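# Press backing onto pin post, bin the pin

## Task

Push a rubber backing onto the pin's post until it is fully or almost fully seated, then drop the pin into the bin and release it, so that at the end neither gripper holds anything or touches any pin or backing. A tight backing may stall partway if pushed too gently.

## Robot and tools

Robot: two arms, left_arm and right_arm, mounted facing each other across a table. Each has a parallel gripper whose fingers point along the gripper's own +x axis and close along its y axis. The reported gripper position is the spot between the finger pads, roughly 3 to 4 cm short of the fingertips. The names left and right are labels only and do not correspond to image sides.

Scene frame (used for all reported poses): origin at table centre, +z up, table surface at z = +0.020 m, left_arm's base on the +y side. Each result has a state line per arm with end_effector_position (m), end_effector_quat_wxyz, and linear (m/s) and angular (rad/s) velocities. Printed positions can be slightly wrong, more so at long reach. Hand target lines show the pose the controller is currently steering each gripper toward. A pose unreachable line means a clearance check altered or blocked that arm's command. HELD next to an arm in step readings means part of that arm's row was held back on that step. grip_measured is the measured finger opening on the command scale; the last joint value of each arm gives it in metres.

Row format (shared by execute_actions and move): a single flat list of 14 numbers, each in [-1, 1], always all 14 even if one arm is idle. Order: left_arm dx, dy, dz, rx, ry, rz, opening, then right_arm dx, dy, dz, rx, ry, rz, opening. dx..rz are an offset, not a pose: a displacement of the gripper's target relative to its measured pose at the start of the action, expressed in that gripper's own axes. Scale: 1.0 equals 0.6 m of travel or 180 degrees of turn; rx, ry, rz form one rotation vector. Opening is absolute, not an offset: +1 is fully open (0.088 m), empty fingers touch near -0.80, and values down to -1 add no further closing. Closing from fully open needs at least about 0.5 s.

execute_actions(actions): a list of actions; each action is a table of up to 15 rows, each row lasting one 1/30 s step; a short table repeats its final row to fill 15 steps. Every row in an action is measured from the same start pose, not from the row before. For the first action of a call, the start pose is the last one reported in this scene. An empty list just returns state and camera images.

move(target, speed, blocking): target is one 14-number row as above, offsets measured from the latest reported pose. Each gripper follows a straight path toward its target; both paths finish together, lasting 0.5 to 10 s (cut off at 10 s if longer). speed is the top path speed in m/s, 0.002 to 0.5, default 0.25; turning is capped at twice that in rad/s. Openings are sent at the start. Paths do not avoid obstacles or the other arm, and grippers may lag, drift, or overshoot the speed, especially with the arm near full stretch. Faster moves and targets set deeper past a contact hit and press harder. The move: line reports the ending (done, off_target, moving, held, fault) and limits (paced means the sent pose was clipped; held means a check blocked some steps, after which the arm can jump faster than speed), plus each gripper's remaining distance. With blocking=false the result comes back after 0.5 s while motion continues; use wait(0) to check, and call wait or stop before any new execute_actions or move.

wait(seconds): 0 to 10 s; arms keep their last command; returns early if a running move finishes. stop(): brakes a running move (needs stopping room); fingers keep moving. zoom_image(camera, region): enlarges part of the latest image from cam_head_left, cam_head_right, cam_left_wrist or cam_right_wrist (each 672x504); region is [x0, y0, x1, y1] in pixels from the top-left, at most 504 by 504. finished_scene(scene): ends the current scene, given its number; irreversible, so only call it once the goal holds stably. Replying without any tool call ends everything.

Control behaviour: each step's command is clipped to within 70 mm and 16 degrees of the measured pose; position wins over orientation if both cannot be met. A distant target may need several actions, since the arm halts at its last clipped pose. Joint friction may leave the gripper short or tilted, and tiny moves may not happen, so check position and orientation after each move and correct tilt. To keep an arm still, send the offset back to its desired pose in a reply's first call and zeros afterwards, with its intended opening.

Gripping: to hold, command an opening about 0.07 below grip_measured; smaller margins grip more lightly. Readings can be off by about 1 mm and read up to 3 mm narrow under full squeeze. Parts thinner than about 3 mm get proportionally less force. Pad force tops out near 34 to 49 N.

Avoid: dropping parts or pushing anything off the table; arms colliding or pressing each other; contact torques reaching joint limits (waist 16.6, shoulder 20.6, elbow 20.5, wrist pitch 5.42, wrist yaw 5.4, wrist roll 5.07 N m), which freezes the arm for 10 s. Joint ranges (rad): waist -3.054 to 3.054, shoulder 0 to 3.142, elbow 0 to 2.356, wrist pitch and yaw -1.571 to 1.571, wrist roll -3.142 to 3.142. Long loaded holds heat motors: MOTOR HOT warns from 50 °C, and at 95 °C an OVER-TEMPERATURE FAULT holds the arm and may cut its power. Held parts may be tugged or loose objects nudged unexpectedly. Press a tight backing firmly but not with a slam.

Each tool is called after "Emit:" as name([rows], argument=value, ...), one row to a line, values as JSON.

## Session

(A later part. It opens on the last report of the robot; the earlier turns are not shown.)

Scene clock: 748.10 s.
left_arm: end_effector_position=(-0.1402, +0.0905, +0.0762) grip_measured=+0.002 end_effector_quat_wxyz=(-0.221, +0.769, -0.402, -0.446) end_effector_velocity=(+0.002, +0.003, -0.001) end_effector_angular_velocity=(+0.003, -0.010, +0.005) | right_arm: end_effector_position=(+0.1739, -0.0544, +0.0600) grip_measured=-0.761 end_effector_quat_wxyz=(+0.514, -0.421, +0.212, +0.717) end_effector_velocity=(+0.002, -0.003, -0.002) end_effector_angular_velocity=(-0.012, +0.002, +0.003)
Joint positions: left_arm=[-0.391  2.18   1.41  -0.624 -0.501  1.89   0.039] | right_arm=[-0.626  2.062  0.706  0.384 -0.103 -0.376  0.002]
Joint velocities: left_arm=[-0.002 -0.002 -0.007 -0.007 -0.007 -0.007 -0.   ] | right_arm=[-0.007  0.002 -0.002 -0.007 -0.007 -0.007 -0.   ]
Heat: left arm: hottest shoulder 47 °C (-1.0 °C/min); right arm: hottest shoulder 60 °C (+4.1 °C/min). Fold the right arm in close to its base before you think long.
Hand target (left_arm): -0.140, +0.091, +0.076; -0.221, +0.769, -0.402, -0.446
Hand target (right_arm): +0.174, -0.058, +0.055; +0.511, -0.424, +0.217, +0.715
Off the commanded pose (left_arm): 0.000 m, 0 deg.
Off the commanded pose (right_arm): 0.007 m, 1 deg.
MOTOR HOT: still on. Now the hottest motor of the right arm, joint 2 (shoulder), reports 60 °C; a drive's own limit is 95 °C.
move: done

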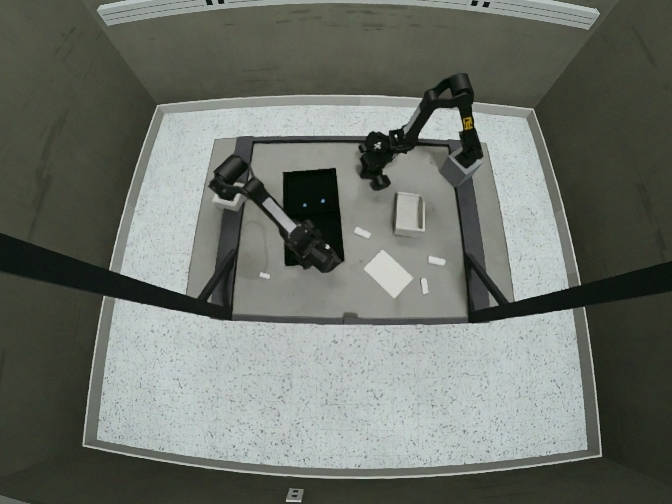

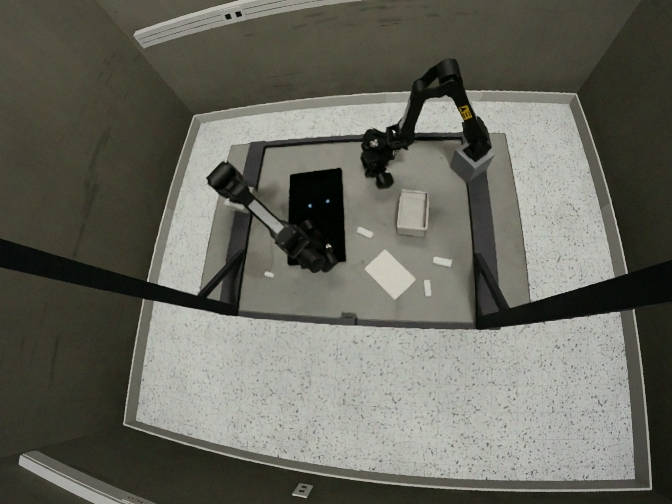

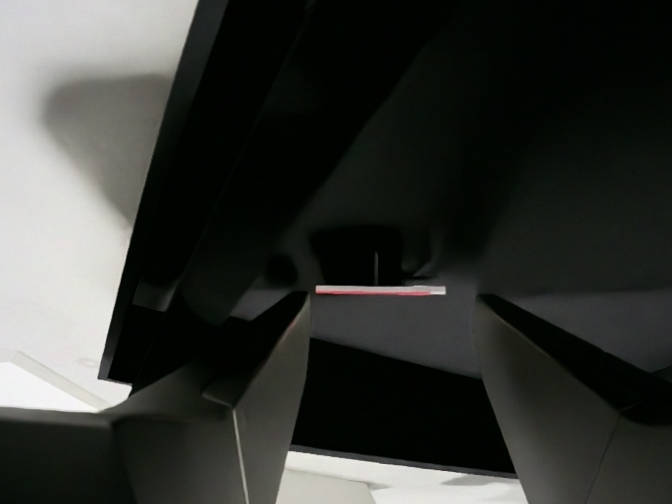

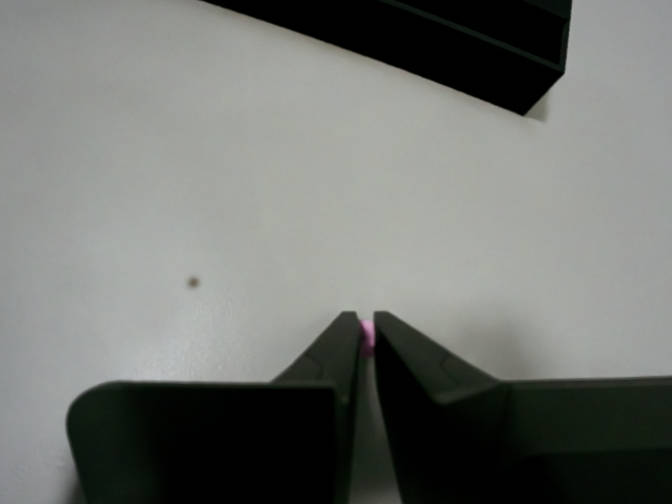

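Emit:
execute_actions([
  [[0,0,0,0,0,0,0.0, 0.005,0.0024,-0.0078,0.0003,0.0042,0.0015,-0.8],[0,0,0,0,0,0,0.0, 0.0058,0.0027,-0.009,0.0003,0.0048,0.0018,-0.8],[0,0,0,0,0,0,0.0, 0.0065,0.0031,-0.0101,0.0004,0.0054,0.002,-0.8],[0,0,0,0,0,0,0.0, 0.0072,0.0034,-0.0112,0.0004,0.006,0.0022,-0.8],[0,0,0,0,0,0,0.0, 0.0079,0.0037,-0.0123,0.0004,0.0066,0.0024,-0.8],[0,0,0,0,0,0,0.0, 0.0083,0.0039,-0.0129,0.0005,0.0069,0.0025,-0.8]],
])

Scene clock: 760.60 s.
left_arm: end_effector_position=(-0.1402, +0.0905, +0.0762) grip_measured=+0.002 end_effector_quat_wxyz=(-0.221, +0.769, -0.402, -0.446) end_effector_velocity=(+0.001, +0.001, +0.003) end_effector_angular_velocity=(-0.009, +0.002, +0.018) | right_arm: end_effector_position=(+0.1739, -0.0560, +0.0562) grip_measured=-0.761 end_effector_quat_wxyz=(+0.512, -0.423, +0.216, +0.716) end_effector_velocity=(+0.004, -0.001, +0.000) end_effector_angular_velocity=(-0.011, -0.010, -0.005)
Joint positions: left_arm=[-0.391  2.18   1.41  -0.624 -0.501  1.89   0.039] | right_arm=[-0.626  2.073  0.706  0.386 -0.103 -0.376  0.002]
Joint velocities: left_arm=[-0.002 -0.007 -0.002 -0.007 -0.007 -0.022 -0.   ] | right_arm=[-0.007 -0.007  0.002 -0.022  0.007 -0.007 -0.   ]
Heat: left arm: hottest shoulder 47 °C (-1.0 °C/min); right arm: hottest shoulder 56 °C (+0.0 °C/min). Fold the right arm in close to its base before you think long.
Hand target (left_arm): -0.140, +0.091, +0.076; -0.221, +0.769, -0.402, -0.446
Hand target (right_arm): +0.174, -0.058, +0.051; +0.509, -0.427, +0.220, +0.714
Off the commanded pose (left_arm): 0.000 m, 0 deg.
Off the commanded pose (right_arm): 0.005 m, 1 deg.
MOTOR HOT: still on. Now the hottest motor of the right arm, joint 2 (shoulder), reports 56 °C; a drive's own limit is 95 °C.
Step readings (end_effector_position):
0: left_arm (-0.1402, +0.0905, +0.0762) | right_arm (+0.1739, -0.0543, +0.0598)
1: left_arm (-0.1402, +0.0905, +0.0762) | right_arm (+0.1739, -0.0543, +0.0597)
2: left_arm (-0.1402, +0.0905, +0.0762) | right_arm (+0.1739, -0.0545, +0.0594)
4: left_arm (-0.1402, +0.0905, +0.0762) | right_arm (+0.1739, -0.0549, +0.0585)
8: left_arm (-0.1402, +0.0905, +0.0762) | right_arm (+0.1739, -0.0560, +0.0564)
15: end_effector_position above

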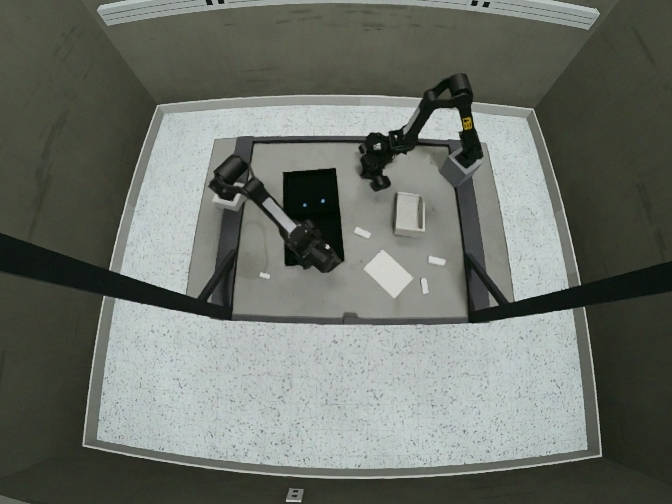

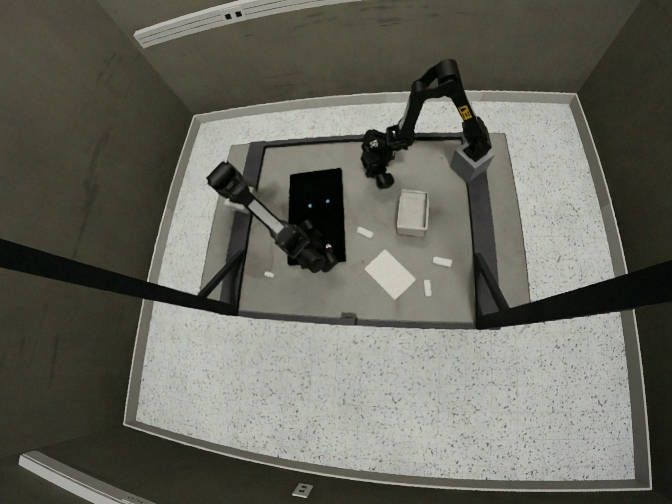

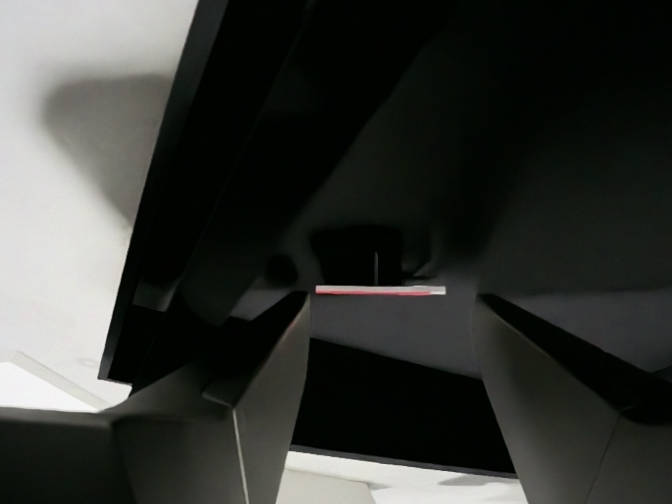

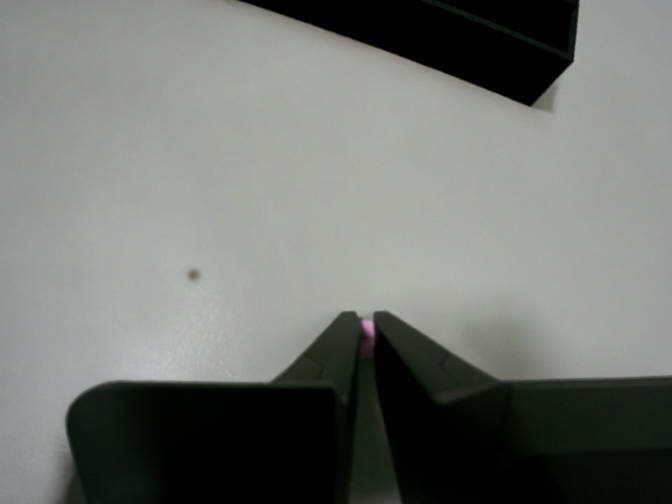

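Emit:
execute_actions([
  [[-0.006,0,-0.0035,0,0,0,0.0, 0,0,0,0,0,0,-0.7],[-0.012,0,-0.007,0,0,0,0.0, 0,0,0,0,0,0,-0.62],[-0.018,0,-0.0105,0,0,0,0.0, 0,0,0,0,0,0,-0.54],[-0.024,0,-0.014,0,0,0,0.0, 0,0,0,0,0,0,-0.46],[-0.03,0,-0.0175,0,0,0,0.0, 0,0,0,0,0,0,-0.4],[-0.035,0,-0.0205,0,0,0,0.0, 0,0,0,0,0,0,-0.4],[-0.039,0,-0.023,0,0,0,0.0, 0,0,0,0,0,0,-0.4],[-0.0432,0,-0.0253,0,0,0,0.0, -0.007,-0.001,0.0046,0,0,0,-0.4],[-0.0432,0,-0.0253,0,0,0,0.0, -0.014,-0.002,0.0092,0,0,0,-0.4],[-0.0432,0,-0.0253,0,0,0,0.0, -0.021,-0.003,0.0137,0,0,0,-0.4],[-0.0432,0,-0.0253,0,0,0,0.0, -0.028,-0.004,0.0183,0,0,0,-0.4],[-0.0432,0,-0.0253,0,0,0,0.0, -0.035,-0.005,0.023,0,0,0,-0.4],[-0.0432,0,-0.0253,0,0,0,0.0, -0.041,-0.006,0.0275,0,0,0,-0.4]],
])

Scene clock: 881.10 s.
left_arm: end_effector_position=(-0.1382, +0.0930, +0.0999) grip_measured=+0.002 end_effector_quat_wxyz=(-0.227, +0.770, -0.398, -0.445) end_effector_velocity=(+0.004, +0.008, +0.003) end_effector_angular_velocity=(+0.033, -0.035, +0.000) | right_arm: end_effector_position=(+0.1741, -0.0580, +0.0762) grip_measured=-0.407 end_effector_quat_wxyz=(+0.511, -0.425, +0.217, +0.715) end_effector_velocity=(-0.001, +0.035, +0.117) end_effector_angular_velocity=(+0.195, -0.001, +0.020)
Joint positions: left_arm=[-0.391  2.135  1.444 -0.716 -0.502  1.89   0.039] | right_arm=[-0.626  1.986  0.707  0.292 -0.103 -0.376  0.019]
Joint velocities: left_arm=[-0.007 -0.002  0.012 -0.066 -0.007 -0.007 -0.   ] | right_arm=[-0.002 -0.379  0.042 -0.227 -0.007 -0.022  0.002]
Heat: left arm: hottest shoulder 48 °C (+0.0 °C/min); right arm: hottest shoulder 42 °C (-3.0 °C/min).
Hand target (left_arm): -0.140, +0.091, +0.106; -0.221, +0.769, -0.402, -0.446
Hand target (right_arm): +0.174, -0.056, +0.085; +0.512, -0.423, +0.215, +0.716
Off the commanded pose (left_arm): 0.007 m, 1 deg.
Off the commanded pose (right_arm): 0.010 m, 0 deg.
MOTOR HOT: cleared. Now the hottest motor of the right arm, joint 2 (shoulder), reports 42 °C.
Step readings (end_effector_position):
0: left_arm (-0.1402, +0.0905, +0.0762) | right_arm (+0.1739, -0.0560, +0.0562)
1: left_arm (-0.1400, +0.0907, +0.0761) | right_arm (+0.1739, -0.0560, +0.0562)
2: left_arm (-0.1396, +0.0912, +0.0760) | right_arm (+0.1739, -0.0560, +0.0562)
4: left_arm (-0.1375, +0.0938, +0.0764) | right_arm (+0.1741, -0.0560, +0.0562)
8: left_arm (-0.1352, +0.0967, +0.0840) | right_arm (+0.1741, -0.0555, +0.0570)
15: end_effector_position above

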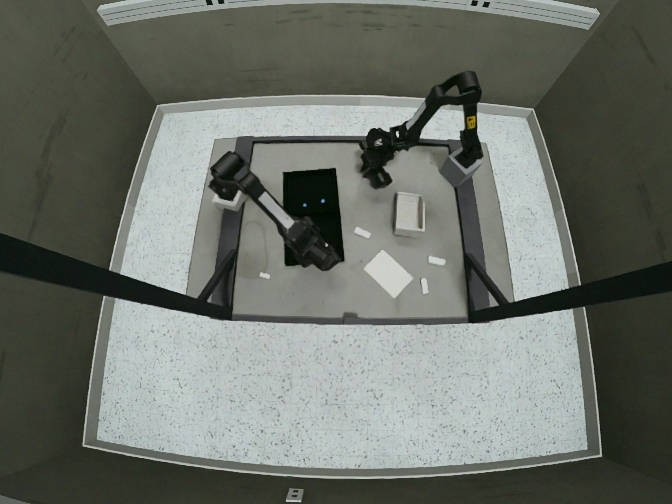

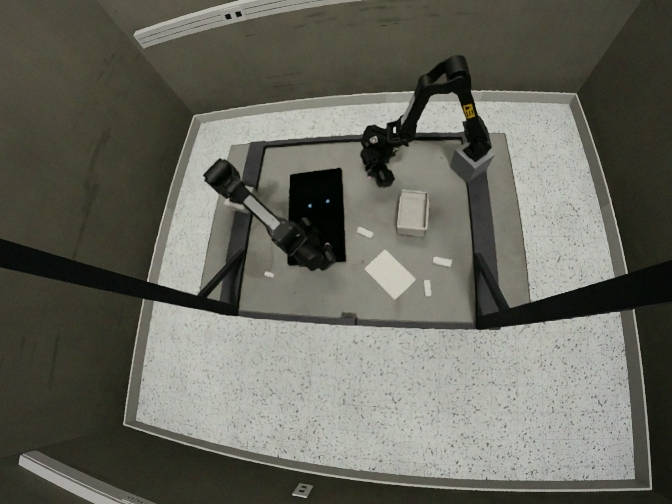

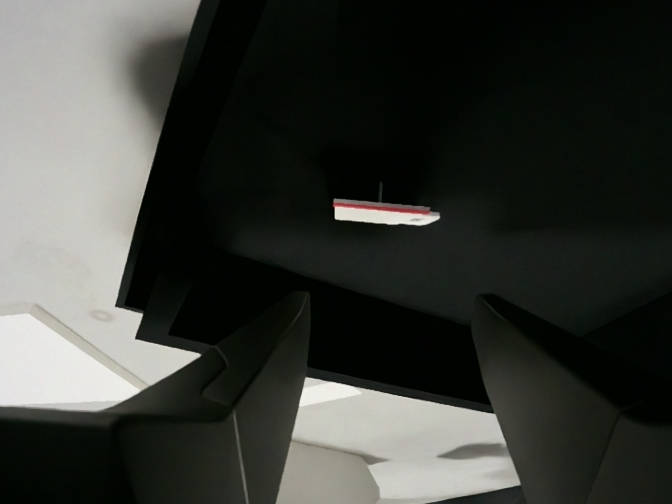

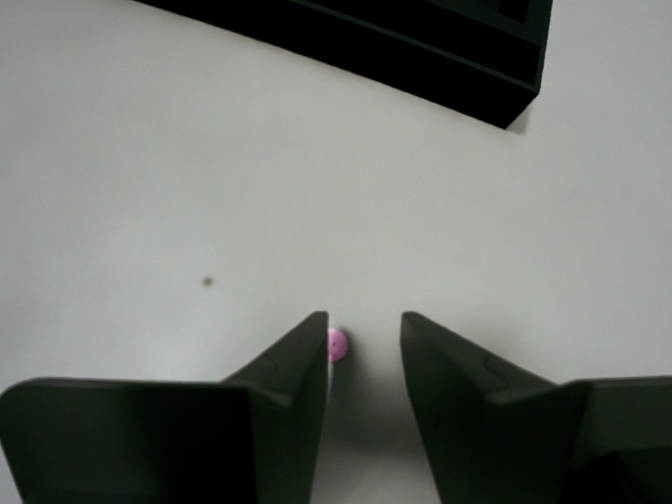

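Emit:
wait(seconds=0)

Emit:
zoom_image(camera="cam_right_wrist", region=[260, 280, 440, 415])

Emit:
zoom_image(camera="cam_left_wrist", region=[120, 100, 520, 400])

Scene clock: 886.67 s.
left_arm: end_effector_position=(-0.1376, +0.0937, +0.0997) grip_measured=+0.002 end_effector_quat_wxyz=(-0.229, +0.770, -0.397, -0.444) end_effector_velocity=(+0.001, +0.004, -0.003) end_effector_angular_velocity=(+0.002, -0.007, +0.013) | right_arm: end_effector_position=(+0.1741, -0.0577, +0.0822) grip_measured=-0.402 end_effector_quat_wxyz=(+0.510, -0.425, +0.218, +0.715) end_effector_velocity=(+0.002, +0.003, +0.002) end_effector_angular_velocity=(+0.015, -0.006, +0.015)
Joint positions: left_arm=[-0.391  2.135  1.444 -0.721 -0.502  1.89   0.039] | right_arm=[-0.626  1.963  0.712  0.263 -0.103 -0.376  0.019]
Joint velocities: left_arm=[-0.007  0.002 -0.007 -0.007 -0.007 -0.022 -0.   ] | right_arm=[-0.007 -0.002  0.002  0.007 -0.007 -0.022  0.   ]
Heat: left arm: hottest shoulder 48 °C (+0.0 °C/min); right arm: hottest shoulder 43 °C (-2.0 °C/min).
Hand target (left_arm): -0.140, +0.091, +0.106; -0.221, +0.769, -0.402, -0.446
Hand target (right_arm): +0.174, -0.056, +0.085; +0.512, -0.423, +0.215, +0.716
Off the commanded pose (left_arm): 0.007 m, 1 deg.
Off the commanded pose (right_arm): 0.004 m, 0 deg.

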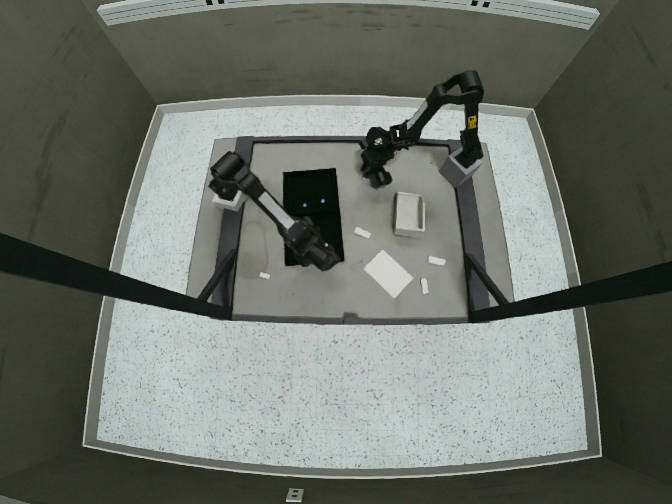

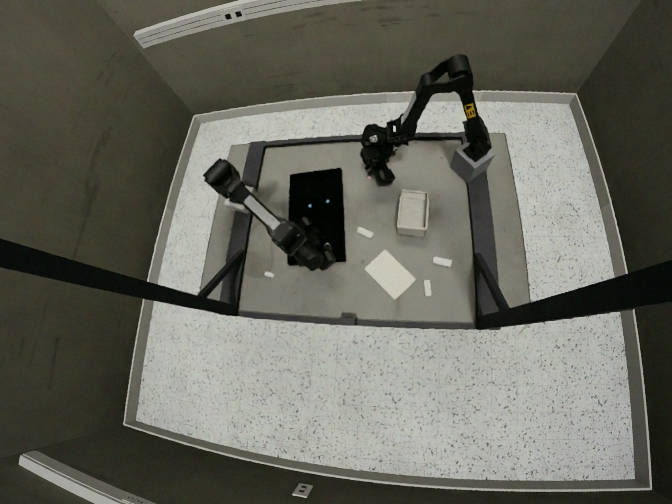

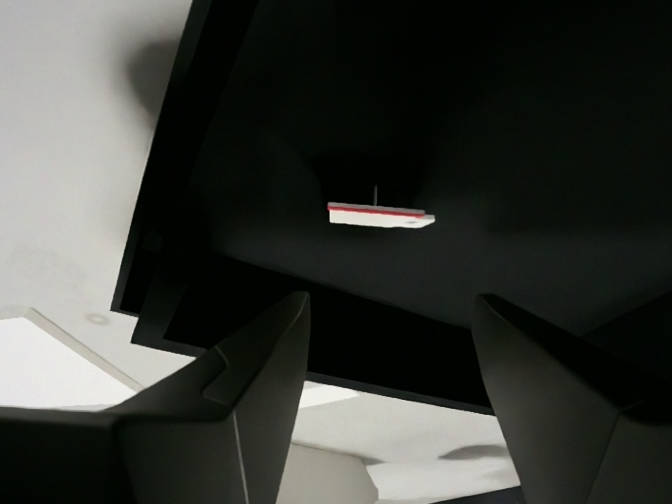

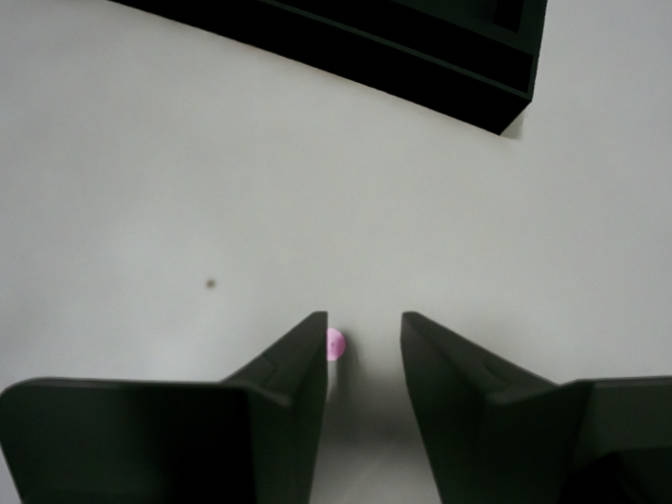

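Region (260, 280, 440, 415) of cam_right_wrist's 672x504 image, scaled by 2.800, with more detail than that image has; it fills the top 378 rows of this view, and the rest is white.

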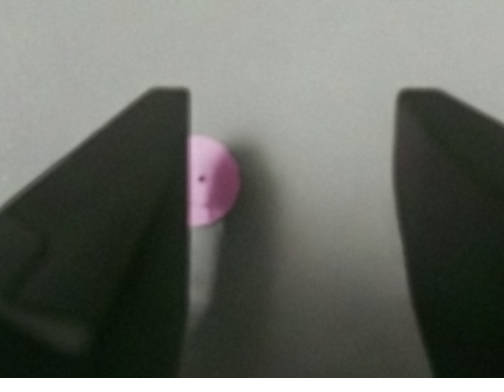

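Region (120, 100, 520, 400) of cam_left_wrist's 672x504 image, scaled by 1.260, with more detail than that image has; it fills the top 378 rows of this view, and the rest is white.

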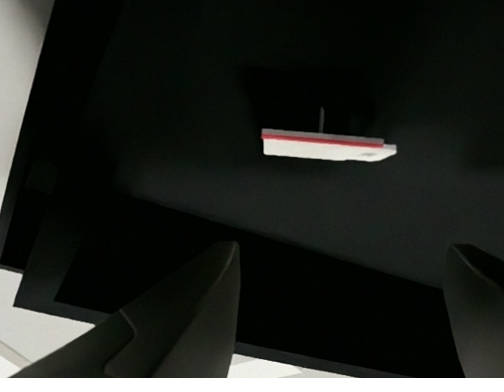

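Emit:
move(target=[0.0201,0.0027,-0.0024,0.0281,-0.0891,0.0114,-0.02, -0.0092,-0.001,0.0468,-0.273,0.001,0.0867,-0.4], speed=0.5)

Scene clock: 958.17 s.
left_arm: end_effector_position=(-0.1336, +0.0891, +0.0914) grip_measured=-0.017 end_effector_quat_wxyz=(-0.306, +0.684, -0.395, -0.532) end_effector_velocity=(+0.001, +0.002, +0.000) end_effector_angular_velocity=(+0.001, -0.008, +0.006) | right_arm: end_effector_position=(+0.1638, -0.0403, +0.1054) grip_measured=-0.402 end_effector_quat_wxyz=(+0.192, -0.566, -0.046, +0.800) end_effector_velocity=(-0.000, -0.003, -0.002) end_effector_angular_velocity=(-0.006, -0.001, +0.020)
Joint positions: left_arm=[-0.283  2.169  1.532 -0.815 -0.22   2.064  0.038] | right_arm=[-0.674  1.992  1.001 -0.2   -0.296 -1.321  0.019]
Joint velocities: left_arm=[-0.002 -0.002 -0.002 -0.007 -0.007 -0.007 -0.   ] | right_arm=[-0.002  0.002 -0.002 -0.007 -0.007 -0.022 -0.   ]
Heat: left arm: hottest shoulder 50 °C (+1.0 °C/min); right arm: hottest shoulder 47 °C (+3.0 °C/min). Fold the left arm in close to its base before you think long.
Hand target (left_arm): -0.134, +0.087, +0.090; -0.307, +0.682, -0.395, -0.533
Hand target (right_arm): +0.164, -0.040, +0.103; +0.189, -0.566, -0.043, +0.801
Off the commanded pose (left_arm): 0.003 m, 0 deg.
Off the commanded pose (right_arm): 0.003 m, 0 deg.
MOTOR HOT: a motor of the left arm reached 50 °C. Now the hottest motor of the left arm, joint 2 (shoulder), reports 50 °C. The temperature limit of the motors' drives, at which the controller stops that arm, is 95 °C. To cool a motor, set the load down, stop pushing, or move to a pose that needs little force.
move: done

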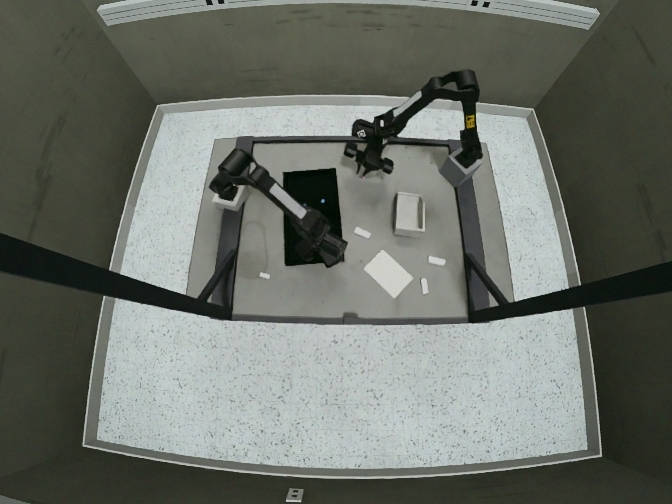

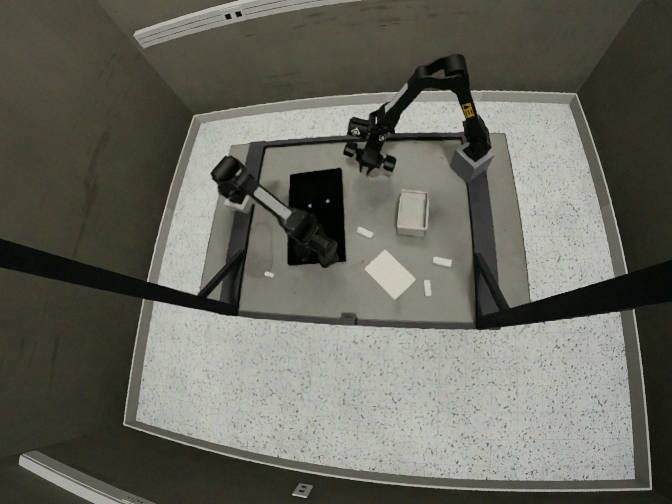

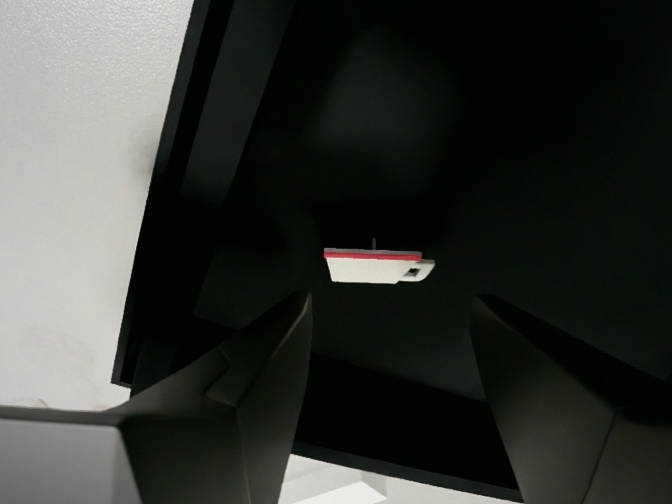

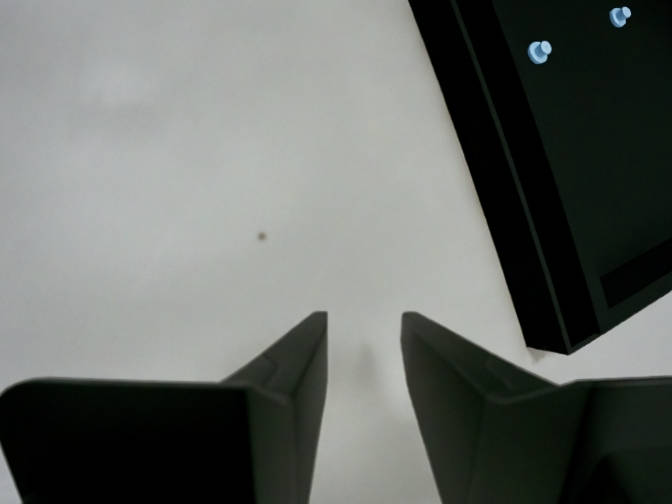

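Emit:
move(target=[0.0436,0,0.0181,0,0,0,-0.02, 0,0,0,-0.273,0.001,0.0867,-0.4], speed=0.5)

Scene clock: 974.07 s.
left_arm: end_effector_position=(-0.1376, +0.0875, +0.0735) grip_measured=-0.017 end_effector_quat_wxyz=(-0.296, +0.683, -0.403, -0.532) end_effector_velocity=(+0.002, +0.003, -0.000) end_effector_angular_velocity=(-0.001, -0.027, -0.011) | right_arm: end_effector_position=(+0.1643, -0.0403, +0.1094) grip_measured=-0.402 end_effector_quat_wxyz=(-0.161, -0.597, -0.300, +0.726) end_effector_velocity=(-0.002, -0.004, -0.000) end_effector_angular_velocity=(-0.017, +0.019, +0.022)
Joint positions: left_arm=[-0.289  2.192  1.489 -0.724 -0.221  2.058  0.038] | right_arm=[-0.653  2.102  1.278 -0.617 -0.236 -2.225  0.019]
Joint velocities: left_arm=[-0.007 -0.002 -0.007 -0.007 -0.022  0.007 -0.   ] | right_arm=[-0.002  0.002  0.002 -0.022 -0.022 -0.022  0.   ]
Heat: left arm: hottest shoulder 48 °C (-2.0 °C/min); right arm: hottest shoulder 46 °C (+1.0 °C/min). Fold the left arm in close to its base before you think long.
Hand target (left_arm): -0.136, +0.093, +0.064; -0.306, +0.684, -0.395, -0.532
Hand target (right_arm): +0.164, -0.040, +0.106; -0.166, -0.597, -0.298, +0.726
Off the commanded pose (left_arm): 0.011 m, 1 deg.
Off the commanded pose (right_arm): 0.004 m, 1 deg.
MOTOR HOT: still on. Now the hottest motor of the left arm, joint 2 (shoulder), reports 48 °C; a drive's own limit is 95 °C.
move: off_target (left_arm)

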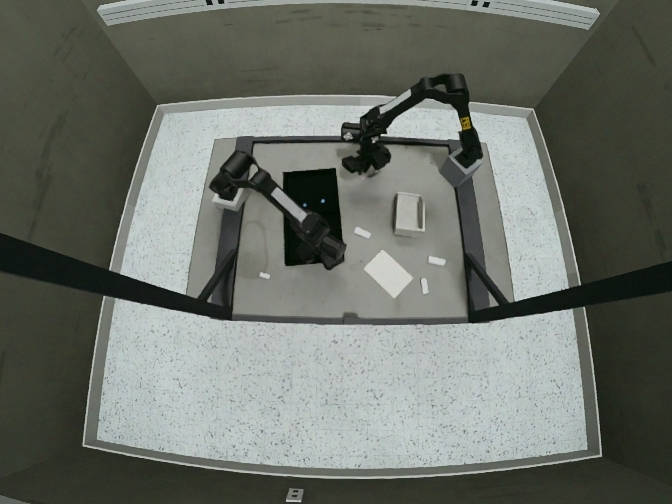

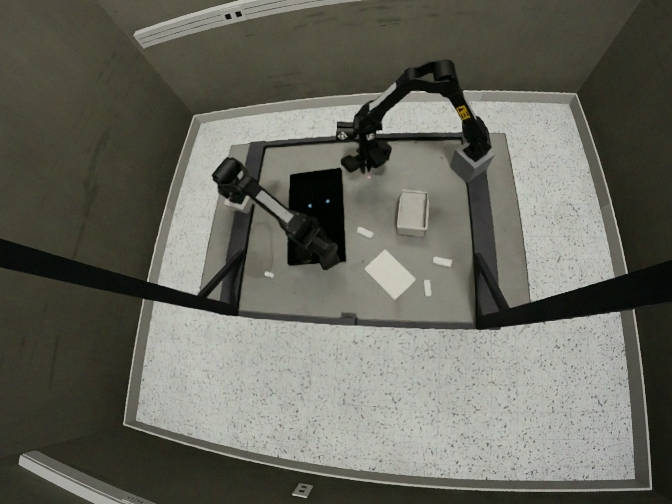

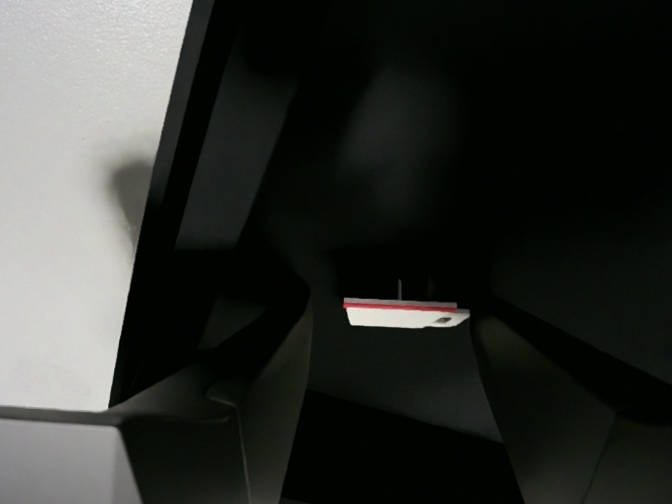

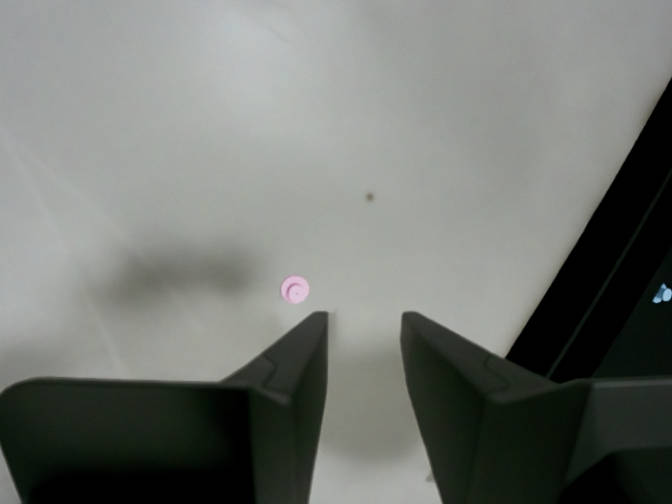

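Emit:
move(target=[0.0084,-0.0068,0.0143,0.0025,-0.006,-0.0098,-0.02, 0.0353,0.0089,-0.0039,-0.2738,-0.0018,0.0884,-0.4], speed=0.5)

Emit:
zoom_image(camera="cam_left_wrist", region=[270, 230, 530, 425])

Scene clock: 1004.03 s.
left_arm: end_effector_position=(-0.1373, +0.0911, +0.0730) grip_measured=-0.017 end_effector_quat_wxyz=(-0.300, +0.684, -0.398, -0.533) end_effector_velocity=(+0.005, +0.003, +0.000) end_effector_angular_velocity=(+0.004, -0.025, +0.022) | right_arm: end_effector_position=(+0.1650, -0.0398, +0.0914) grip_measured=-0.402 end_effector_quat_wxyz=(+0.487, +0.512, +0.493, -0.508) end_effector_velocity=(+0.000, -0.002, +0.000) end_effector_angular_velocity=(-0.008, +0.007, +0.005)
Joint positions: left_arm=[-0.293  2.192  1.489 -0.739 -0.221  2.051  0.038] | right_arm=[-0.565  2.214  1.409 -0.755 -0.001 -3.013  0.019]
Joint velocities: left_arm=[-0.002 -0.002 -0.002 -0.022 -0.022 -0.022 -0.   ] | right_arm=[-0.002 -0.002 -0.002 -0.007 -0.007 -0.007 -0.   ]
Heat: left arm: hottest shoulder 46 °C (-5.1 °C/min); right arm: hottest shoulder 45 °C (-2.0 °C/min).
Hand target (left_arm): -0.138, +0.096, +0.066; -0.310, +0.683, -0.392, -0.532
Hand target (right_arm): +0.165, -0.040, +0.088; +0.492, +0.509, +0.491, -0.508
Off the commanded pose (left_arm): 0.008 m, 1 deg.
Off the commanded pose (right_arm): 0.004 m, 1 deg.
MOTOR HOT: cleared. Now the hottest motor of the left arm, joint 2 (shoulder), reports 46 °C.
move: done

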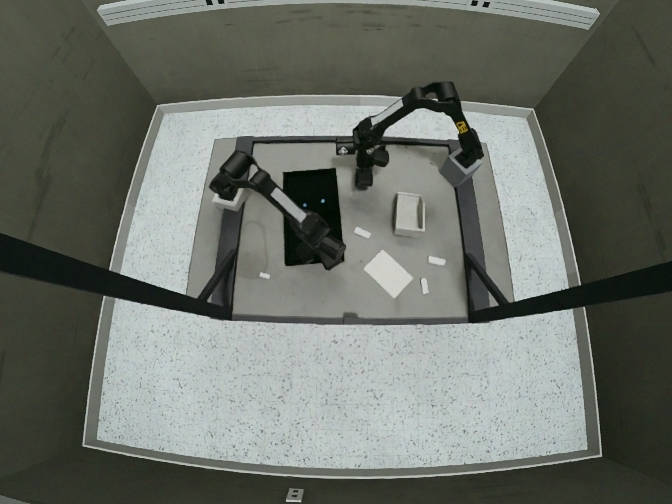

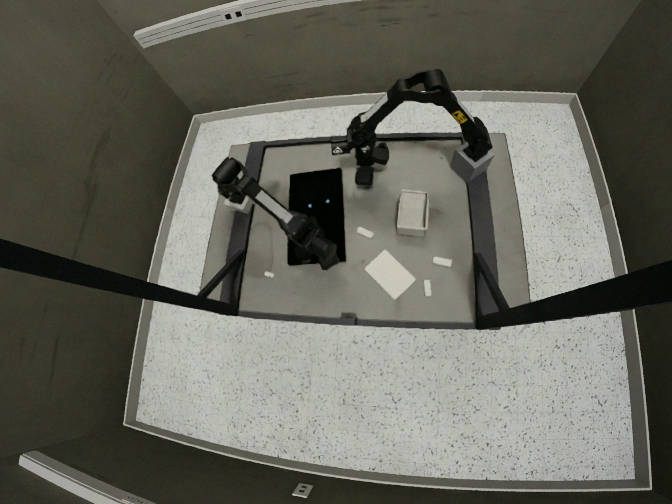

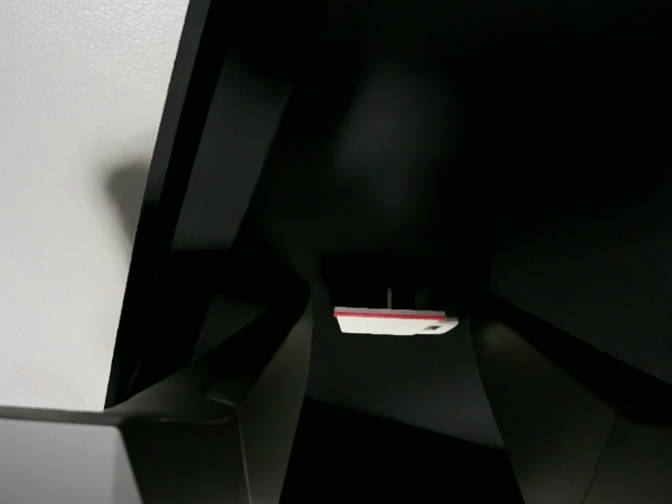

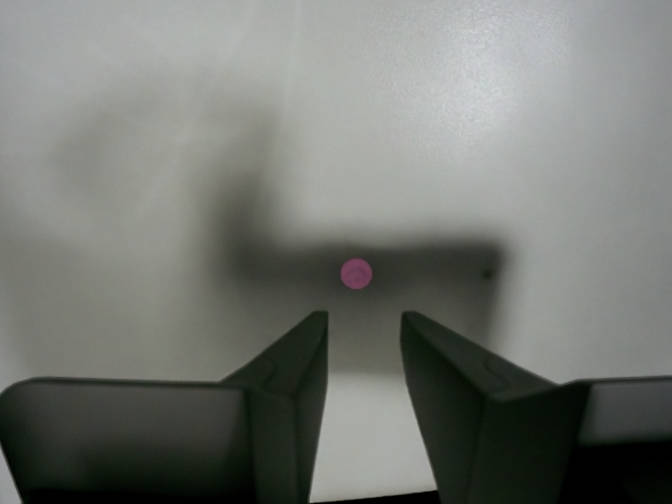

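Region (270, 230, 530, 425) of cam_left_wrist's 672x504 image, scaled by 1.938, with more detail than that image has; it fills the top 378 rows of this view, and the rest is white.

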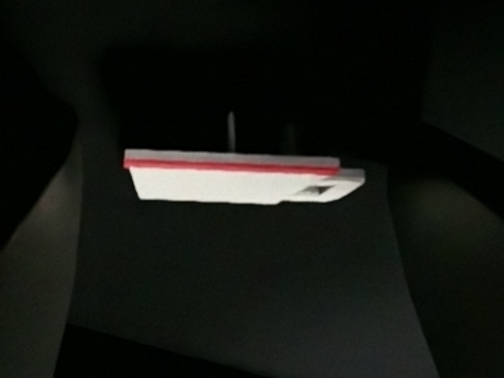

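Emit:
execute_actions([
  [[0.006,-0.002,0.003,0,-0.0015,-0.0025,-0.08, 0.008,0.001,0.002,0,0,0,-0.4],[0.006,-0.002,0.003,0,-0.0015,-0.0025,-0.12, 0.012,0.001,0.003,0,0,0,-0.4],[0.006,-0.002,0.003,0,-0.0015,-0.0025,-0.15, 0.016,0.002,0.004,0,0,0,-0.4],[0.006,-0.002,0.003,0,-0.0015,-0.0025,-0.18, 0.02,0.002,0.005,0,0,0,-0.4],[0.006,-0.002,0.003,0,-0.0015,-0.0025,-0.2, 0.024,0.002,0.006,0,0,0,-0.4],[0.006,-0.002,0.003,0,-0.0015,-0.0025,-0.22, 0.028,0.003,0.007,0,0,0,-0.4],[0.006,-0.002,0.003,0,-0.0015,-0.0025,-0.24, 0.032,0.003,0.008,0,0,0,-0.4],[0.006,-0.002,0.003,0,-0.0015,-0.0025,-0.26, 0.035,0.003,0.009,0,0,0,-0.4],[0.006,-0.002,0.003,0,-0.0015,-0.0025,-0.28, 0.037,0.003,0.0095,0,0,0,-0.4],[0.006,-0.002,0.003,0,-0.0015,-0.0025,-0.30, 0.039,0.003,0.010,0,0,0,-0.4],[0.006,-0.002,0.003,0,-0.0015,-0.0025,-0.32, 0.039,0.003,0.010,0,0,0,-0.4]],
])

Emit:
wait(seconds=0.3)

Scene clock: 1021.93 s.
left_arm: end_effector_position=(-0.1380, +0.0907, +0.0731) grip_measured=-0.299 end_effector_quat_wxyz=(-0.299, +0.683, -0.399, -0.533) end_effector_velocity=(-0.002, +0.000, +0.000) end_effector_angular_velocity=(-0.003, +0.012, +0.004) | right_arm: end_effector_position=(+0.1654, -0.0423, +0.0742) grip_measured=-0.402 end_effector_quat_wxyz=(+0.483, +0.515, +0.497, -0.505) end_effector_velocity=(+0.000, -0.003, -0.006) end_effector_angular_velocity=(-0.003, +0.007, +0.005)
Joint positions: left_arm=[-0.294  2.192  1.489 -0.736 -0.221  2.051  0.024] | right_arm=[-0.566  2.234  1.361 -0.675 -0.001 -3.014  0.019]
Joint velocities: left_arm=[-0.002 -0.002 -0.002  0.007  0.007 -0.007 -0.006] | right_arm=[-0.002  0.007 -0.017  0.022 -0.007 -0.007 -0.   ]
Heat: left arm: hottest shoulder 45 °C (-5.0 °C/min); right arm: hottest shoulder 46 °C (+0.0 °C/min).
Hand target (left_arm): -0.137, +0.092, +0.069; -0.304, +0.684, -0.395, -0.533
Hand target (right_arm): +0.167, -0.045, +0.068; +0.486, +0.512, +0.493, -0.508
Off the commanded pose (left_arm): 0.005 m, 1 deg.
Off the commanded pose (right_arm): 0.007 m, 1 deg.
Step readings (end_effector_position):
0: left_arm (-0.1373, +0.0911, +0.0730) | right_arm (+0.1650, -0.0399, +0.0912)
1: left_arm (-0.1373, +0.0911, +0.0730) | right_arm (+0.1650, -0.0399, +0.0912)
2: left_arm (-0.1373, +0.0911, +0.0730) | right_arm (+0.1650, -0.0395, +0.0911)
4: left_arm (-0.1376, +0.0909, +0.0731) | right_arm (+0.1648, -0.0377, +0.0899)
8: left_arm (-0.1379, +0.0907, +0.0731) | right_arm (+0.1651, -0.0385, +0.0841)
15: end_effector_position above

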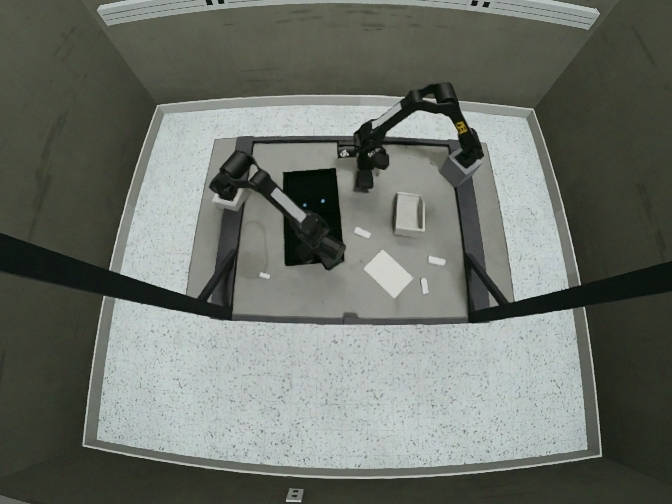

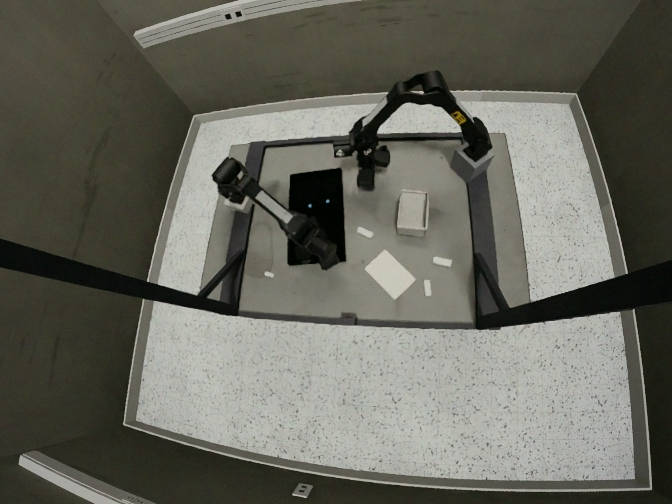

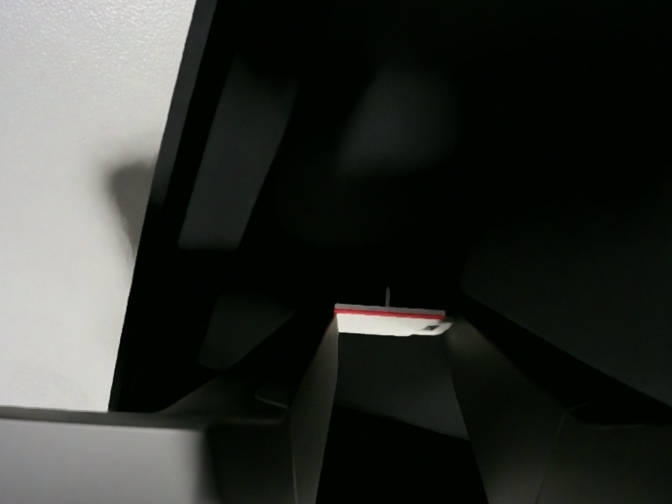

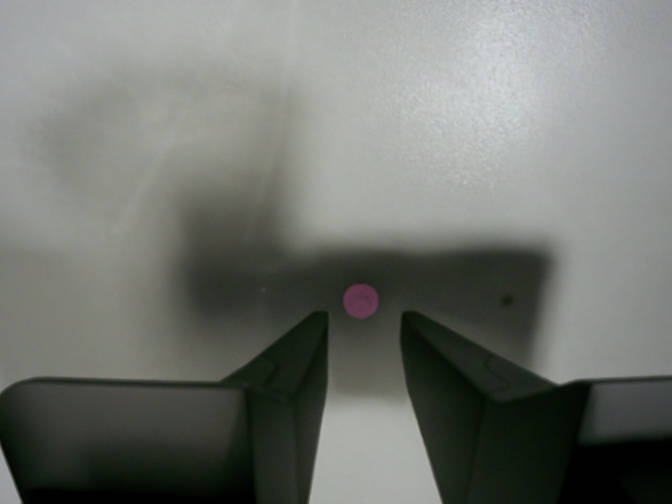

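Scene clock: 1022.23 s.
left_arm: end_effector_position=(-0.1380, +0.0906, +0.0731) grip_measured=-0.309 end_effector_quat_wxyz=(-0.299, +0.683, -0.399, -0.533) end_effector_velocity=(-0.001, -0.001, +0.001) end_effector_angular_velocity=(-0.011, -0.000, +0.006) | right_arm: end_effector_position=(+0.1653, -0.0414, +0.0743) grip_measured=-0.402 end_effector_quat_wxyz=(+0.482, +0.516, +0.498, -0.504) end_effector_velocity=(-0.002, +0.001, +0.000) end_effector_angular_velocity=(+0.007, +0.008, +0.010)
Joint positions: left_arm=[-0.294  2.192  1.489 -0.736 -0.221  2.051  0.024] | right_arm=[-0.566  2.234  1.361 -0.671 -0.001 -3.014  0.019]
Joint velocities: left_arm=[-0.002 -0.002 -0.002  0.007 -0.007 -0.007 -0.   ] | right_arm=[ 0.002 -0.002 -0.002  0.007 -0.007 -0.007 -0.   ]
Heat: left arm: hottest shoulder 45 °C (-5.0 °C/min); right arm: hottest shoulder 46 °C (+0.0 °C/min).
Hand target (left_arm): -0.137, +0.092, +0.069; -0.303, +0.684, -0.395, -0.533
Hand target (right_arm): +0.167, -0.045, +0.068; +0.486, +0.512, +0.493, -0.508
Off the commanded pose (left_arm): 0.005 m, 1 deg.
Off the commanded pose (right_arm): 0.008 m, 1 deg.
wait: 0.30 s; at rest by 0.17 s

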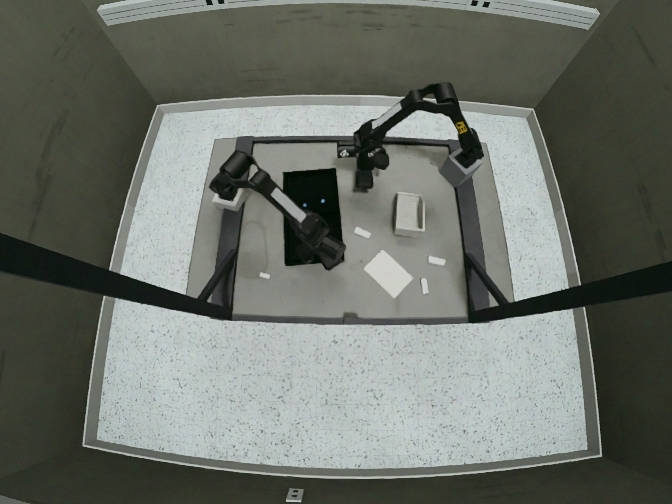

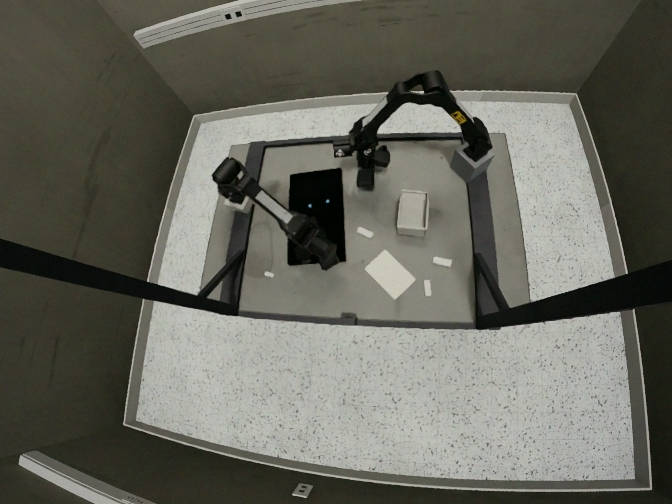

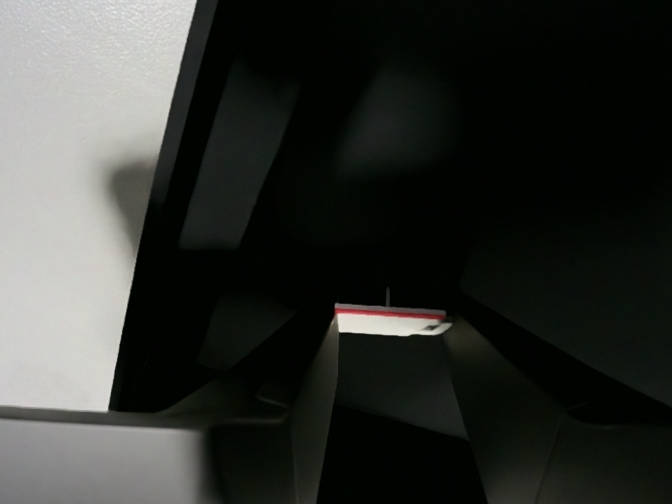

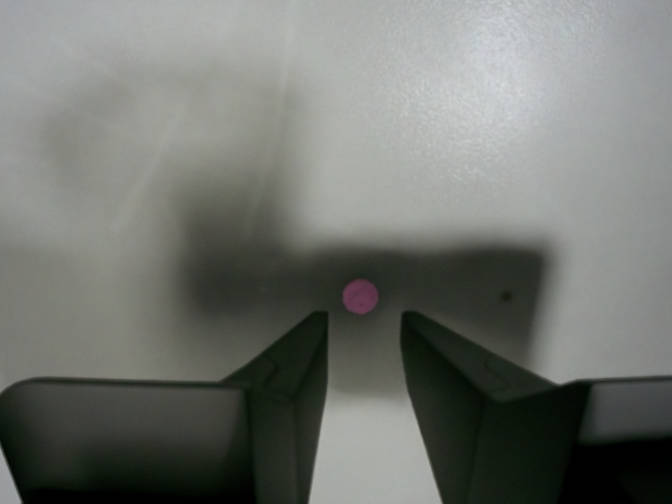

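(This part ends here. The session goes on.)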